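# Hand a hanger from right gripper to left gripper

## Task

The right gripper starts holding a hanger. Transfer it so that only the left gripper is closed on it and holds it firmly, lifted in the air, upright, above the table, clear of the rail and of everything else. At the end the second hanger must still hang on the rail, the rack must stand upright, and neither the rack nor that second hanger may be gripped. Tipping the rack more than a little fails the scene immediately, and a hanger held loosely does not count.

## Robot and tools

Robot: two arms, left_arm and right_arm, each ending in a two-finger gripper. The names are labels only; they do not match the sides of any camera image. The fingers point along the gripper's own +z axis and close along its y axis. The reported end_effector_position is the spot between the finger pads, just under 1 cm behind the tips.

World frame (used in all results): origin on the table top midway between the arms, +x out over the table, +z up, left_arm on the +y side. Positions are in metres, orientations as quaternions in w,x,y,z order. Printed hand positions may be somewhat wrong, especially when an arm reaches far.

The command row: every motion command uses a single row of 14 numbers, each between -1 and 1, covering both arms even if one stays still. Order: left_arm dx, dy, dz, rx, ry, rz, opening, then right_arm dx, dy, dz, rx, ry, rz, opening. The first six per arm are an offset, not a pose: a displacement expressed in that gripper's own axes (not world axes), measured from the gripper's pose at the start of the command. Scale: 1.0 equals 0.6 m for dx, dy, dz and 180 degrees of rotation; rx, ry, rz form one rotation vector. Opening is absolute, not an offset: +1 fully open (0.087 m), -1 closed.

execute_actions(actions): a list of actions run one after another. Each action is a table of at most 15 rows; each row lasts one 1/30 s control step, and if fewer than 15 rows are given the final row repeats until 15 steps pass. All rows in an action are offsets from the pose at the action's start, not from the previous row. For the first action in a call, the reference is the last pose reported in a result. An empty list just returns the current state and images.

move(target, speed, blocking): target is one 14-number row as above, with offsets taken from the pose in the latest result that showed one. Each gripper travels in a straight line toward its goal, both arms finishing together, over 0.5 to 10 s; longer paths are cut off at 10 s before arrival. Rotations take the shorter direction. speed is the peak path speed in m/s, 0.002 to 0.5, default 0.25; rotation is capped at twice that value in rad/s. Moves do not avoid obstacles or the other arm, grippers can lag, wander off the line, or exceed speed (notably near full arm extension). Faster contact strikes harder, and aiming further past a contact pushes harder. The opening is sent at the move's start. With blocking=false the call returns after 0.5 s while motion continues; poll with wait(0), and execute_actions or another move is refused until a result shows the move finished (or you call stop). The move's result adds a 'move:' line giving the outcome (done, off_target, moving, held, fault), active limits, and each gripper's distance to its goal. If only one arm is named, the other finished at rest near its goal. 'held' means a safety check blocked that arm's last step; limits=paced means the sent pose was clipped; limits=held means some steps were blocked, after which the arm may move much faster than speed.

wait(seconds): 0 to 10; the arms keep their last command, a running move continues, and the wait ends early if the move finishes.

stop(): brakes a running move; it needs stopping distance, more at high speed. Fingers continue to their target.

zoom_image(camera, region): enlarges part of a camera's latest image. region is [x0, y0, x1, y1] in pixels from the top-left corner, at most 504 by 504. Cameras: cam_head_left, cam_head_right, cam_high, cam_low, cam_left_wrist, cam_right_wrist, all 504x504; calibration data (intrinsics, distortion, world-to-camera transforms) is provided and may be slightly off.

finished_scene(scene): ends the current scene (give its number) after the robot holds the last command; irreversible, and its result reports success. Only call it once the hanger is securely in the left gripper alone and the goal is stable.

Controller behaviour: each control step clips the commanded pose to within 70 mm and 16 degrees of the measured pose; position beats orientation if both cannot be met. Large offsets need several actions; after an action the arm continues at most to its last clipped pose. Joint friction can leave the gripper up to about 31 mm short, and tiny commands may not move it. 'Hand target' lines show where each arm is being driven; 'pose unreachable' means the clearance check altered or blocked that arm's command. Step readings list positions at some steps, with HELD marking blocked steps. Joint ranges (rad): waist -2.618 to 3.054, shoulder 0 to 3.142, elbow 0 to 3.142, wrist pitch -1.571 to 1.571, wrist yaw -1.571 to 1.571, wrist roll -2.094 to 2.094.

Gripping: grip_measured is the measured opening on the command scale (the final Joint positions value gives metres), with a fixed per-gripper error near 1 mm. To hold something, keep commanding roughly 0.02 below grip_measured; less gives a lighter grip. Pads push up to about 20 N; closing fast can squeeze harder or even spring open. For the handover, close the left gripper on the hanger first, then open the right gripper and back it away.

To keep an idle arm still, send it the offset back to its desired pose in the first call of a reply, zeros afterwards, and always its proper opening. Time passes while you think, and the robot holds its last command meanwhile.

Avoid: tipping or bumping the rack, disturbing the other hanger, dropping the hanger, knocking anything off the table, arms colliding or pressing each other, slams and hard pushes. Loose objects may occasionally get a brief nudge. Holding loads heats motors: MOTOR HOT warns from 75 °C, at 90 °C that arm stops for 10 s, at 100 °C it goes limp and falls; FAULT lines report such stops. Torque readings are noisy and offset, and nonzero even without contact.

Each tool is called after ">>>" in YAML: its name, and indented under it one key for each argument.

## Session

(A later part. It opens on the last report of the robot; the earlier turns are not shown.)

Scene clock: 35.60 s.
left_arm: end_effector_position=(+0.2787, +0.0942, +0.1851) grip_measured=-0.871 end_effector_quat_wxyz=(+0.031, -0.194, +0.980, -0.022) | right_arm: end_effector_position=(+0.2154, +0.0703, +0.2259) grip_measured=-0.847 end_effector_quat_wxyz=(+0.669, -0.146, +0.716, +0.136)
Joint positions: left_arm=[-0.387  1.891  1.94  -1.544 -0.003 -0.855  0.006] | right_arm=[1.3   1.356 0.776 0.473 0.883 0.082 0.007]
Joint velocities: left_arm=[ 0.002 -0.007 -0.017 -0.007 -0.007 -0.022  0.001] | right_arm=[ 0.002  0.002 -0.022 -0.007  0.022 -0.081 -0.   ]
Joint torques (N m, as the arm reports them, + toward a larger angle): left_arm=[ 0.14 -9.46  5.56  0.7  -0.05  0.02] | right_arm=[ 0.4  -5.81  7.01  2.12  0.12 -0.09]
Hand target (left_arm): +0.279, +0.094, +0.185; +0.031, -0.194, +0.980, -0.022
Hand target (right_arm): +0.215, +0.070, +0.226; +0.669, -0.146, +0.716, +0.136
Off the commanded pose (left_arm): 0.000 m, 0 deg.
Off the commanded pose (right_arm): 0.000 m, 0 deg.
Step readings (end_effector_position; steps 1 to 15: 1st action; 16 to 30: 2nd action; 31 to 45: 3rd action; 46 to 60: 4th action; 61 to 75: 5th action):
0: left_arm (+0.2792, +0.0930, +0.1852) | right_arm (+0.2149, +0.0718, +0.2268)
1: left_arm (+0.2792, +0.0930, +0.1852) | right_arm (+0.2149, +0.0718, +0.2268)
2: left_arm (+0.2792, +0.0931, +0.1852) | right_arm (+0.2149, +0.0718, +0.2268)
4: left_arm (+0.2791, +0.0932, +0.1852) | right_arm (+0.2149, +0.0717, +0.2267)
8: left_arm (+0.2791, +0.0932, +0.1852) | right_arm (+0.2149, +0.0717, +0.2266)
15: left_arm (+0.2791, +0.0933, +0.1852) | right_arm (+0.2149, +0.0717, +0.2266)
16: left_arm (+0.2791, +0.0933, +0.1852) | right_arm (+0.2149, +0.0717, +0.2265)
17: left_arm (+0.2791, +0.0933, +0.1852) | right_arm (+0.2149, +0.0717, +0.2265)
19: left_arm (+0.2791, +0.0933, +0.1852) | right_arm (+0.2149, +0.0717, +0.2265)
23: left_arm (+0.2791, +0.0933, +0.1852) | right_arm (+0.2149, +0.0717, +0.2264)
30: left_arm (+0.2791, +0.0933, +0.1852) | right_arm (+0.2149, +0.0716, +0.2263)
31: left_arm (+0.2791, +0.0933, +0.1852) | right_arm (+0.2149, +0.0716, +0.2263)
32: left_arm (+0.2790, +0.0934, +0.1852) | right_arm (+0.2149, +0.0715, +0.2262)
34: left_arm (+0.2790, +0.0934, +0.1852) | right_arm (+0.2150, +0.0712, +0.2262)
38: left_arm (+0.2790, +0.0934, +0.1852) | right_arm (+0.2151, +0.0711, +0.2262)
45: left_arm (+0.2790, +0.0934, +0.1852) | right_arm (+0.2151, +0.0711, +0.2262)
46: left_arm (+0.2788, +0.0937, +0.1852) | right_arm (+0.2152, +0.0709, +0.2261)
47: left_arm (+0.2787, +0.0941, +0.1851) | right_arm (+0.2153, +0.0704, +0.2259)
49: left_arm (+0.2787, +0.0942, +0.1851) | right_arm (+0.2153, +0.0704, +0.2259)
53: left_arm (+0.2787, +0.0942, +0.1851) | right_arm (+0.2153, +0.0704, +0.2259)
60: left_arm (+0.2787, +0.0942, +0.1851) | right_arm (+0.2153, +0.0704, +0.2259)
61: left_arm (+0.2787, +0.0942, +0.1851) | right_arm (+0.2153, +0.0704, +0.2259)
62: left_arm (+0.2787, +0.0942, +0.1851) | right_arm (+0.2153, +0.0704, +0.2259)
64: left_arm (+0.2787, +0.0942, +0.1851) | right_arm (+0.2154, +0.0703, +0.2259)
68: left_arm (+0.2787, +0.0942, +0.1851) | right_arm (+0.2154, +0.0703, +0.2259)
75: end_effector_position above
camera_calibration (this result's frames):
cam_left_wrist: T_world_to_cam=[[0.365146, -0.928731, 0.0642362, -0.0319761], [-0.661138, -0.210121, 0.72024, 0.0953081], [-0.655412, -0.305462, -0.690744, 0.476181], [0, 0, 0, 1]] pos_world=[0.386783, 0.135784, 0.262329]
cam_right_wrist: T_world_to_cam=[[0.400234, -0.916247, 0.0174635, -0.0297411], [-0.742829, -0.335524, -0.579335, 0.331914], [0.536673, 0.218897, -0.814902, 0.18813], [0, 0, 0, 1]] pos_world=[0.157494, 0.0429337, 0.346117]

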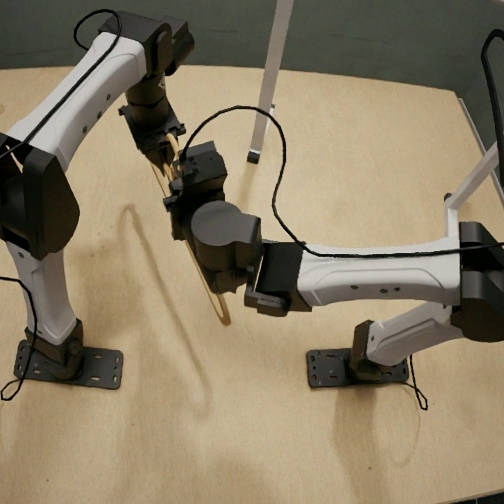

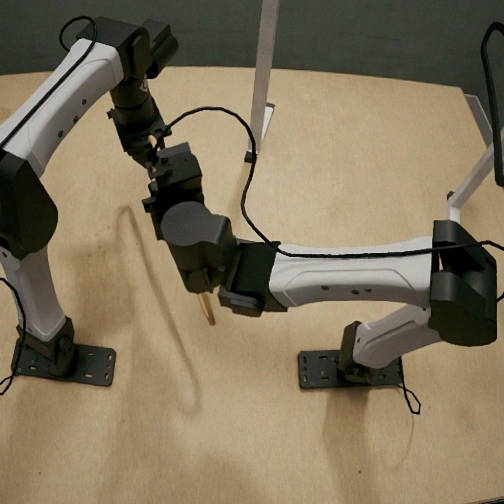

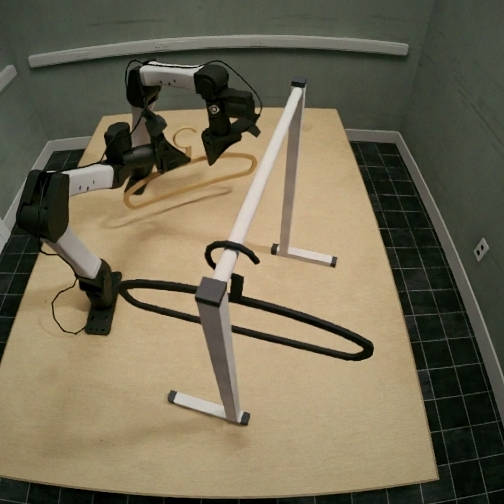

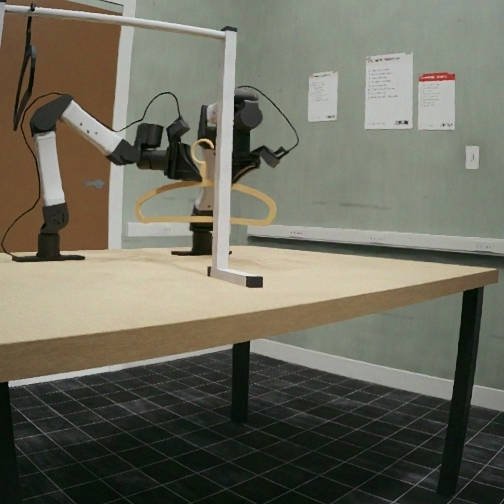

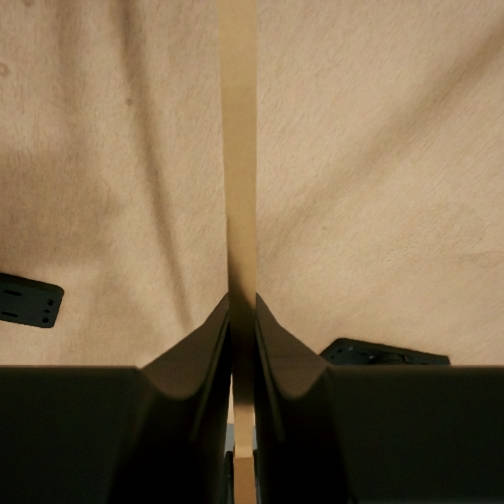

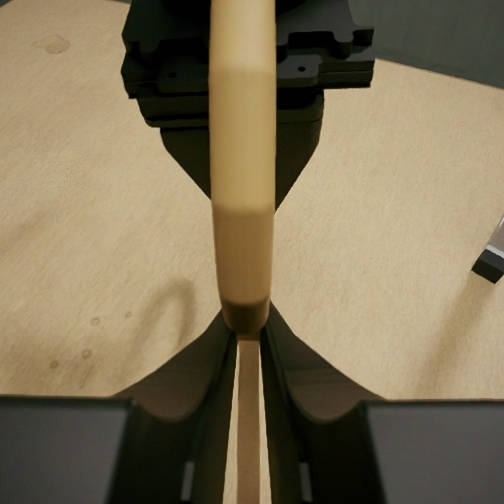

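Smaller sideways retreat this time (black hanger is near the right arm).

>>> execute_actions:
  actions:
    - [[0,0,0,0,0,0,-0.92, 0,0,0,0,0,0,-0.5]]
    - [[0,0,0,0,0,0,-0.92, 0,0,0,0,0,0,0]]

>>> move:
  target: [0,0,0,0,0,0,-0.92, -0.06,0,-0.11,0,0,0,0]
  speed: 0.1

>>> move:
  target: [0,0.1,0,0,0,0,-0.92, -0.05,-0.13,-0.05,0,0,0,0]
  speed: 0.1

Scene clock: 43.00 s.
left_arm: end_effector_position=(+0.2789, +0.0945, +0.1850) grip_measured=-0.873 end_effector_quat_wxyz=(+0.032, -0.194, +0.980, -0.021) | right_arm: end_effector_position=(+0.2154, +0.0703, +0.2260) grip_measured=+0.000 end_effector_quat_wxyz=(+0.669, -0.146, +0.716, +0.136)
Joint positions: left_arm=[-0.387  1.891  1.94  -1.543 -0.005 -0.855  0.006] | right_arm=[1.3   1.356 0.776 0.473 0.883 0.082 0.044]
Joint velocities: left_arm=[ 0.007  0.002 -0.002 -0.154 -0.022  0.022  0.   ] | right_arm=[-0.002 -0.007  0.032  0.022  0.007 -0.022 -0.001]
Joint torques (N m, as the arm reports them, + toward a larger angle): left_arm=[ 0.14 -9.5   5.56  0.68 -0.05  0.01] | right_arm=[ 0.4  -5.81  7.03  2.12  0.12 -0.11]
Hand target (left_arm): +0.279, +0.094, +0.185; +0.032, -0.194, +0.980, -0.022
Hand target (right_arm): +0.215, +0.070, +0.226; +0.669, -0.146, +0.716, +0.136
Off the commanded pose (left_arm): 0.000 m, 0 deg.
Off the commanded pose (right_arm): 0.000 m, 0 deg.
Step readings (end_effector_position; steps 1 to 15: 1st action; 16 to 30: 2nd action):
0: left_arm (+0.2787, +0.0942, +0.1851) | right_arm (+0.2154, +0.0703, +0.2259)
1: left_arm (+0.2787, +0.0943, +0.1851) | right_arm (+0.2154, +0.0703, +0.2259)
2: left_arm (+0.2788, +0.0942, +0.1851) | right_arm (+0.2154, +0.0703, +0.2259)
4: left_arm (+0.2788, +0.0943, +0.1851) | right_arm (+0.2154, +0.0703, +0.2260)
8: left_arm (+0.2789, +0.0944, +0.1851) | right_arm (+0.2154, +0.0703, +0.2260)
15: left_arm (+0.2789, +0.0944, +0.1851) | right_arm (+0.2154, +0.0703, +0.2260)
16: left_arm (+0.2789, +0.0945, +0.1850) | right_arm (+0.2154, +0.0703, +0.2260)
17: left_arm (+0.2789, +0.0945, +0.1850) | right_arm (+0.2154, +0.0703, +0.2260)
19: left_arm (+0.2789, +0.0945, +0.1850) | right_arm (+0.2154, +0.0703, +0.2260)
23: left_arm (+0.2789, +0.0945, +0.1850) | right_arm (+0.2154, +0.0703, +0.2260)
30: end_effector_position above
camera_calibration (this result's frames):
cam_left_wrist: T_world_to_cam=[[0.365222, -0.928787, 0.0629969, -0.0315649], [-0.662081, -0.211583, 0.718944, 0.0962467], [-0.654417, -0.304283, -0.692207, 0.476285], [0, 0, 0, 1]] pos_world=[0.38694, 0.135973, 0.26248]
cam_right_wrist: T_world_to_cam=[[0.400232, -0.916253, 0.0171706, -0.0296573], [-0.742767, -0.335311, -0.579537, 0.331984], [0.53676, 0.219195, -0.814765, 0.188108], [0, 0, 0, 1]] pos_world=[0.157488, 0.0429122, 0.34617]

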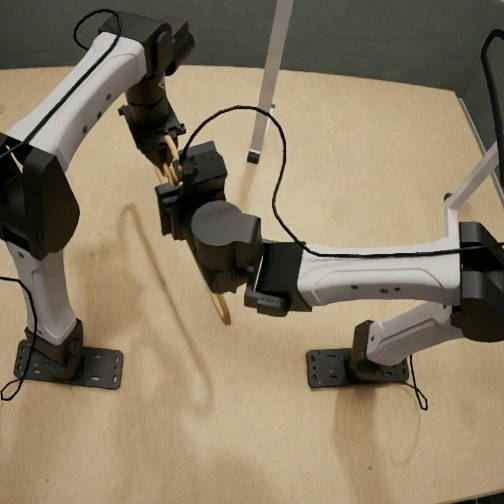

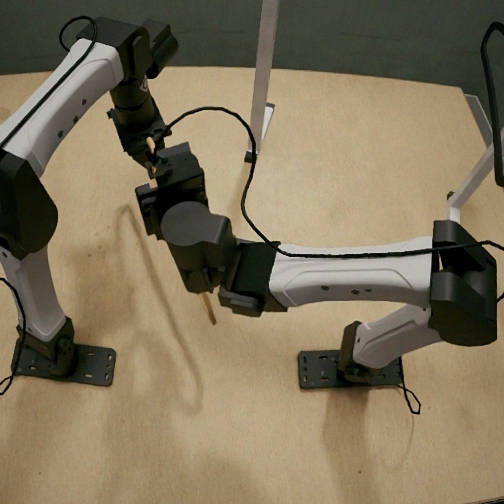

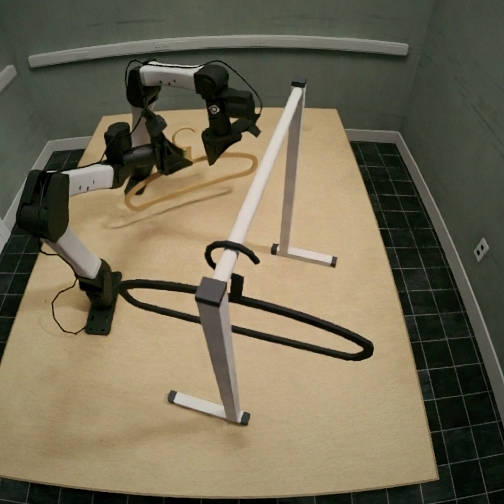

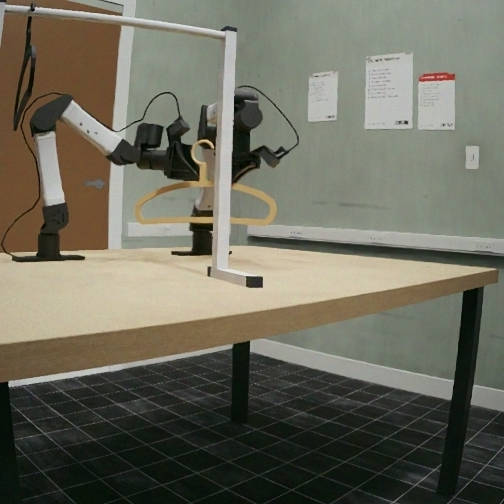

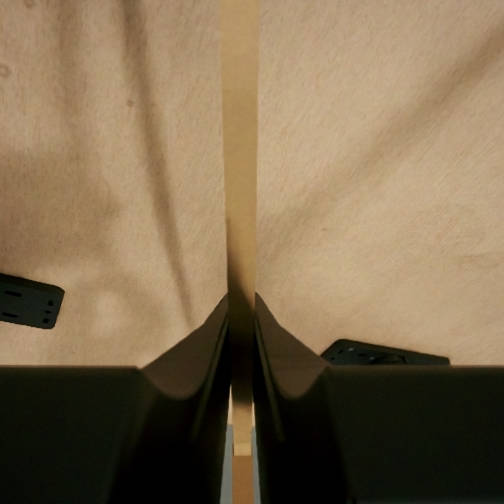

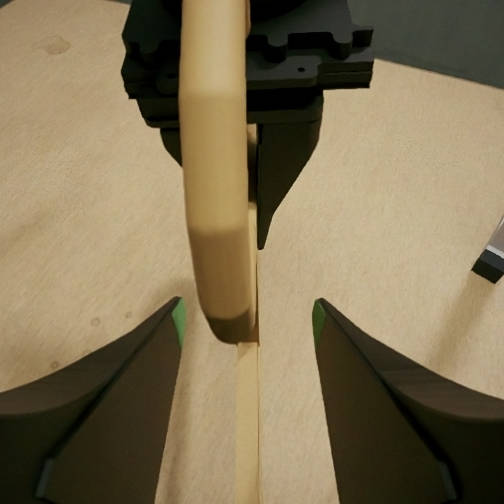

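Scene clock: 44.37 s.
left_arm: end_effector_position=(+0.2790, +0.0946, +0.1850) grip_measured=-0.873 end_effector_quat_wxyz=(+0.032, -0.194, +0.980, -0.021) | right_arm: end_effector_position=(+0.1592, +0.0489, +0.2558) grip_measured=+0.000 end_effector_quat_wxyz=(+0.666, -0.155, +0.718, +0.130)
Joint positions: left_arm=[-0.387  1.891  1.94  -1.543 -0.006 -0.855  0.006] | right_arm=[1.497 1.187 0.808 0.214 1.073 0.125 0.044]
Joint velocities: left_arm=[ 0.017 -0.012 -0.002 -0.037  0.007  0.007 -0.   ] | right_arm=[-0.007  0.002 -0.022 -0.022  0.022 -0.037  0.001]
Joint torques (N m, as the arm reports them, + toward a larger angle): left_arm=[ 0.18 -9.48  5.57  0.71 -0.05  0.01] | right_arm=[ 0.94 -5.64  8.31  1.87  0.24 -0.03]
Hand target (left_arm): +0.279, +0.095, +0.185; +0.032, -0.194, +0.980, -0.021
Hand target (right_arm): +0.158, +0.047, +0.266; +0.668, -0.146, +0.717, +0.136
Off the commanded pose (left_arm): 0.000 m, 0 deg.
Off the commanded pose (right_arm): 0.011 m, 1 deg.
move: off_target (right_arm)
camera_calibration (this result's frames):
cam_left_wrist: T_world_to_cam=[[0.365255, -0.928808, 0.0624895, -0.0313886], [-0.662314, -0.21211, 0.718575, 0.0965125], [-0.654163, -0.303851, -0.692636, 0.476313], [0, 0, 0, 1]] pos_world=[0.386973, 0.136045, 0.262522]
cam_right_wrist: T_world_to_cam=[[0.40452, -0.913779, 0.037025, -0.03324], [-0.742479, -0.351785, -0.570064, 0.298709], [0.533937, 0.203112, -0.820766, 0.250013], [0, 0, 0, 1]] pos_world=[0.10174, 0.0239269, 0.376716]

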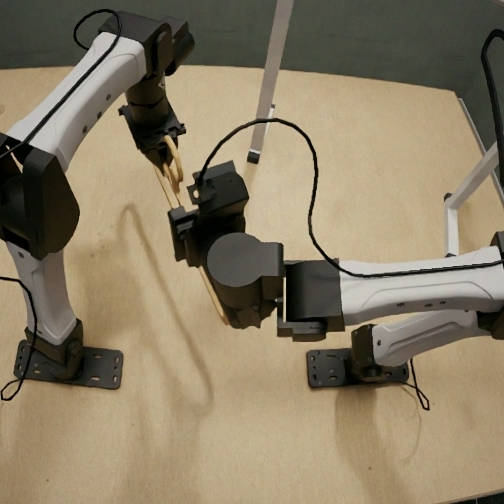

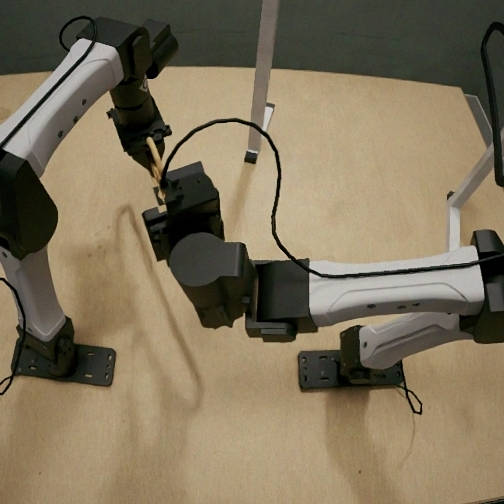

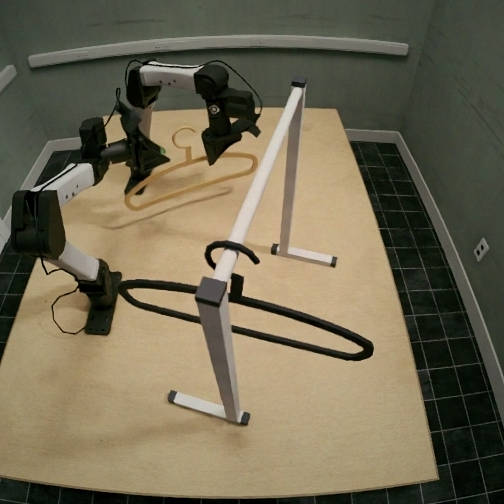

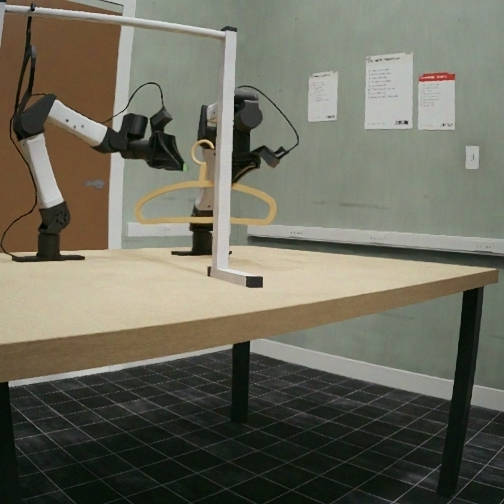

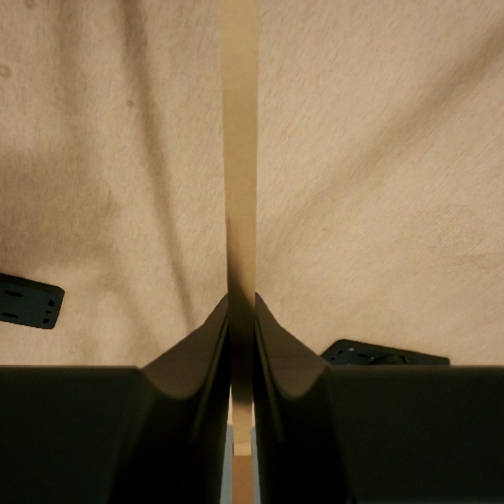

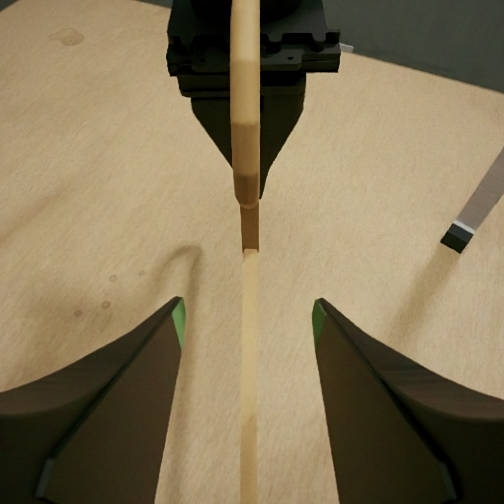

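Scene clock: 45.80 s.
left_arm: end_effector_position=(+0.2607, +0.1484, +0.1822) grip_measured=-0.873 end_effector_quat_wxyz=(+0.035, -0.194, +0.980, -0.017) | right_arm: end_effector_position=(+0.1634, -0.0280, +0.2952) grip_measured=+0.000 end_effector_quat_wxyz=(+0.670, -0.146, +0.716, +0.135)
Joint positions: left_arm=[-0.265  1.728  1.725 -1.49  -0.006 -0.732  0.006] | right_arm=[ 1.436  0.852  0.794 -0.068  1.019  0.107  0.044]
Joint velocities: left_arm=[-0.017 -0.012  0.002  0.007  0.022 -0.007 -0.   ] | right_arm=[-0.002 -0.017 -0.012 -0.037 -0.022 -0.066 -0.002]
Joint torques (N m, as the arm reports them, + toward a larger angle): left_arm=[ 0.93 -9.35  4.03  0.77  0.07  0.04] | right_arm=[-0.17 -2.82  5.96  1.83  0.06 -0.15]
Hand target (left_arm): +0.256, +0.150, +0.181; +0.031, -0.194, +0.980, -0.021
Hand target (right_arm): +0.163, -0.032, +0.289; +0.667, -0.155, +0.718, +0.129
Off the commanded pose (left_arm): 0.005 m, 1 deg.
Off the commanded pose (right_arm): 0.008 m, 1 deg.
move: done
camera_calibration (this result's frames):
cam_left_wrist: T_world_to_cam=[[0.365333, -0.929172, 0.0563058, 0.026516], [-0.665413, -0.218372, 0.71382, 0.100375], [-0.650966, -0.298249, -0.698062, 0.478051], [0, 0, 0, 1]] pos_world=[0.368299, 0.189135, 0.260567]
cam_right_wrist: T_world_to_cam=[[0.399152, -0.916714, 0.0176747, -0.10011], [-0.742373, -0.334435, -0.580548, 0.300771], [0.538108, 0.218606, -0.814034, 0.293526], [0, 0, 0, 1]] pos_world=[0.105295, -0.0553505, 0.415321]

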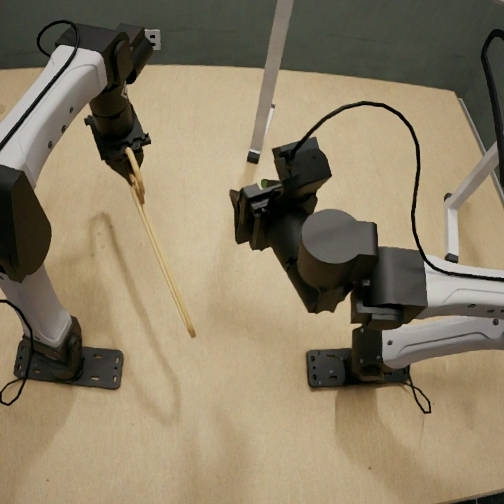

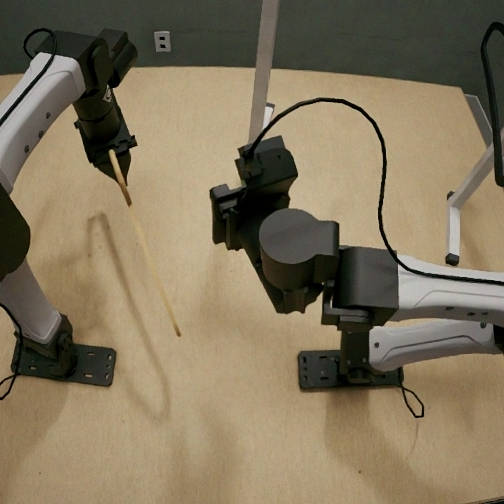

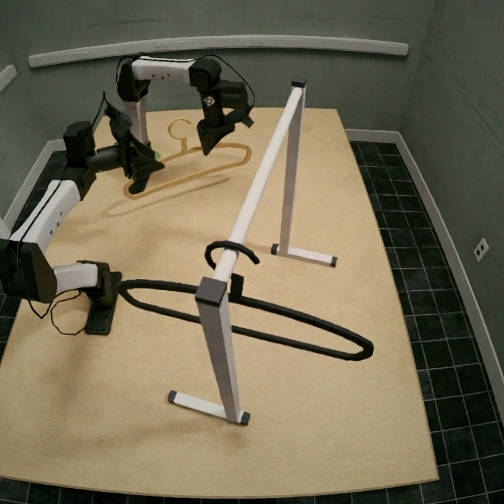

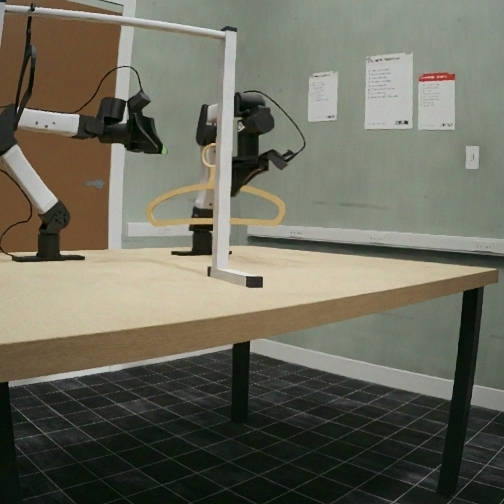

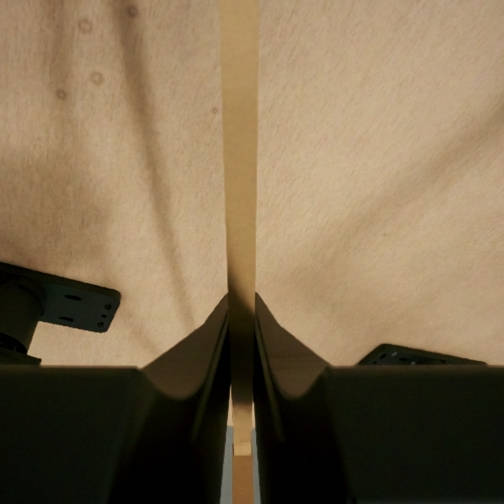

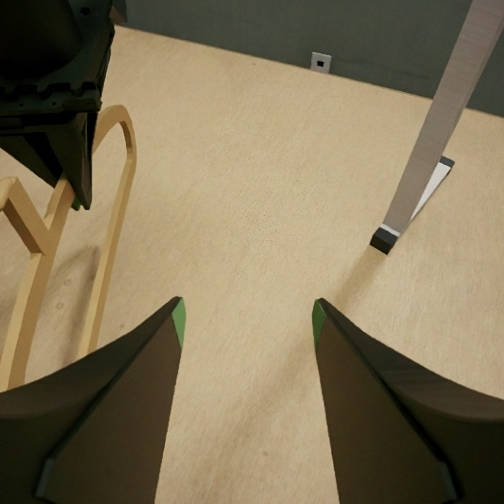

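>>> finished_scene:
  scene: 2

The scene is finished: the task was done.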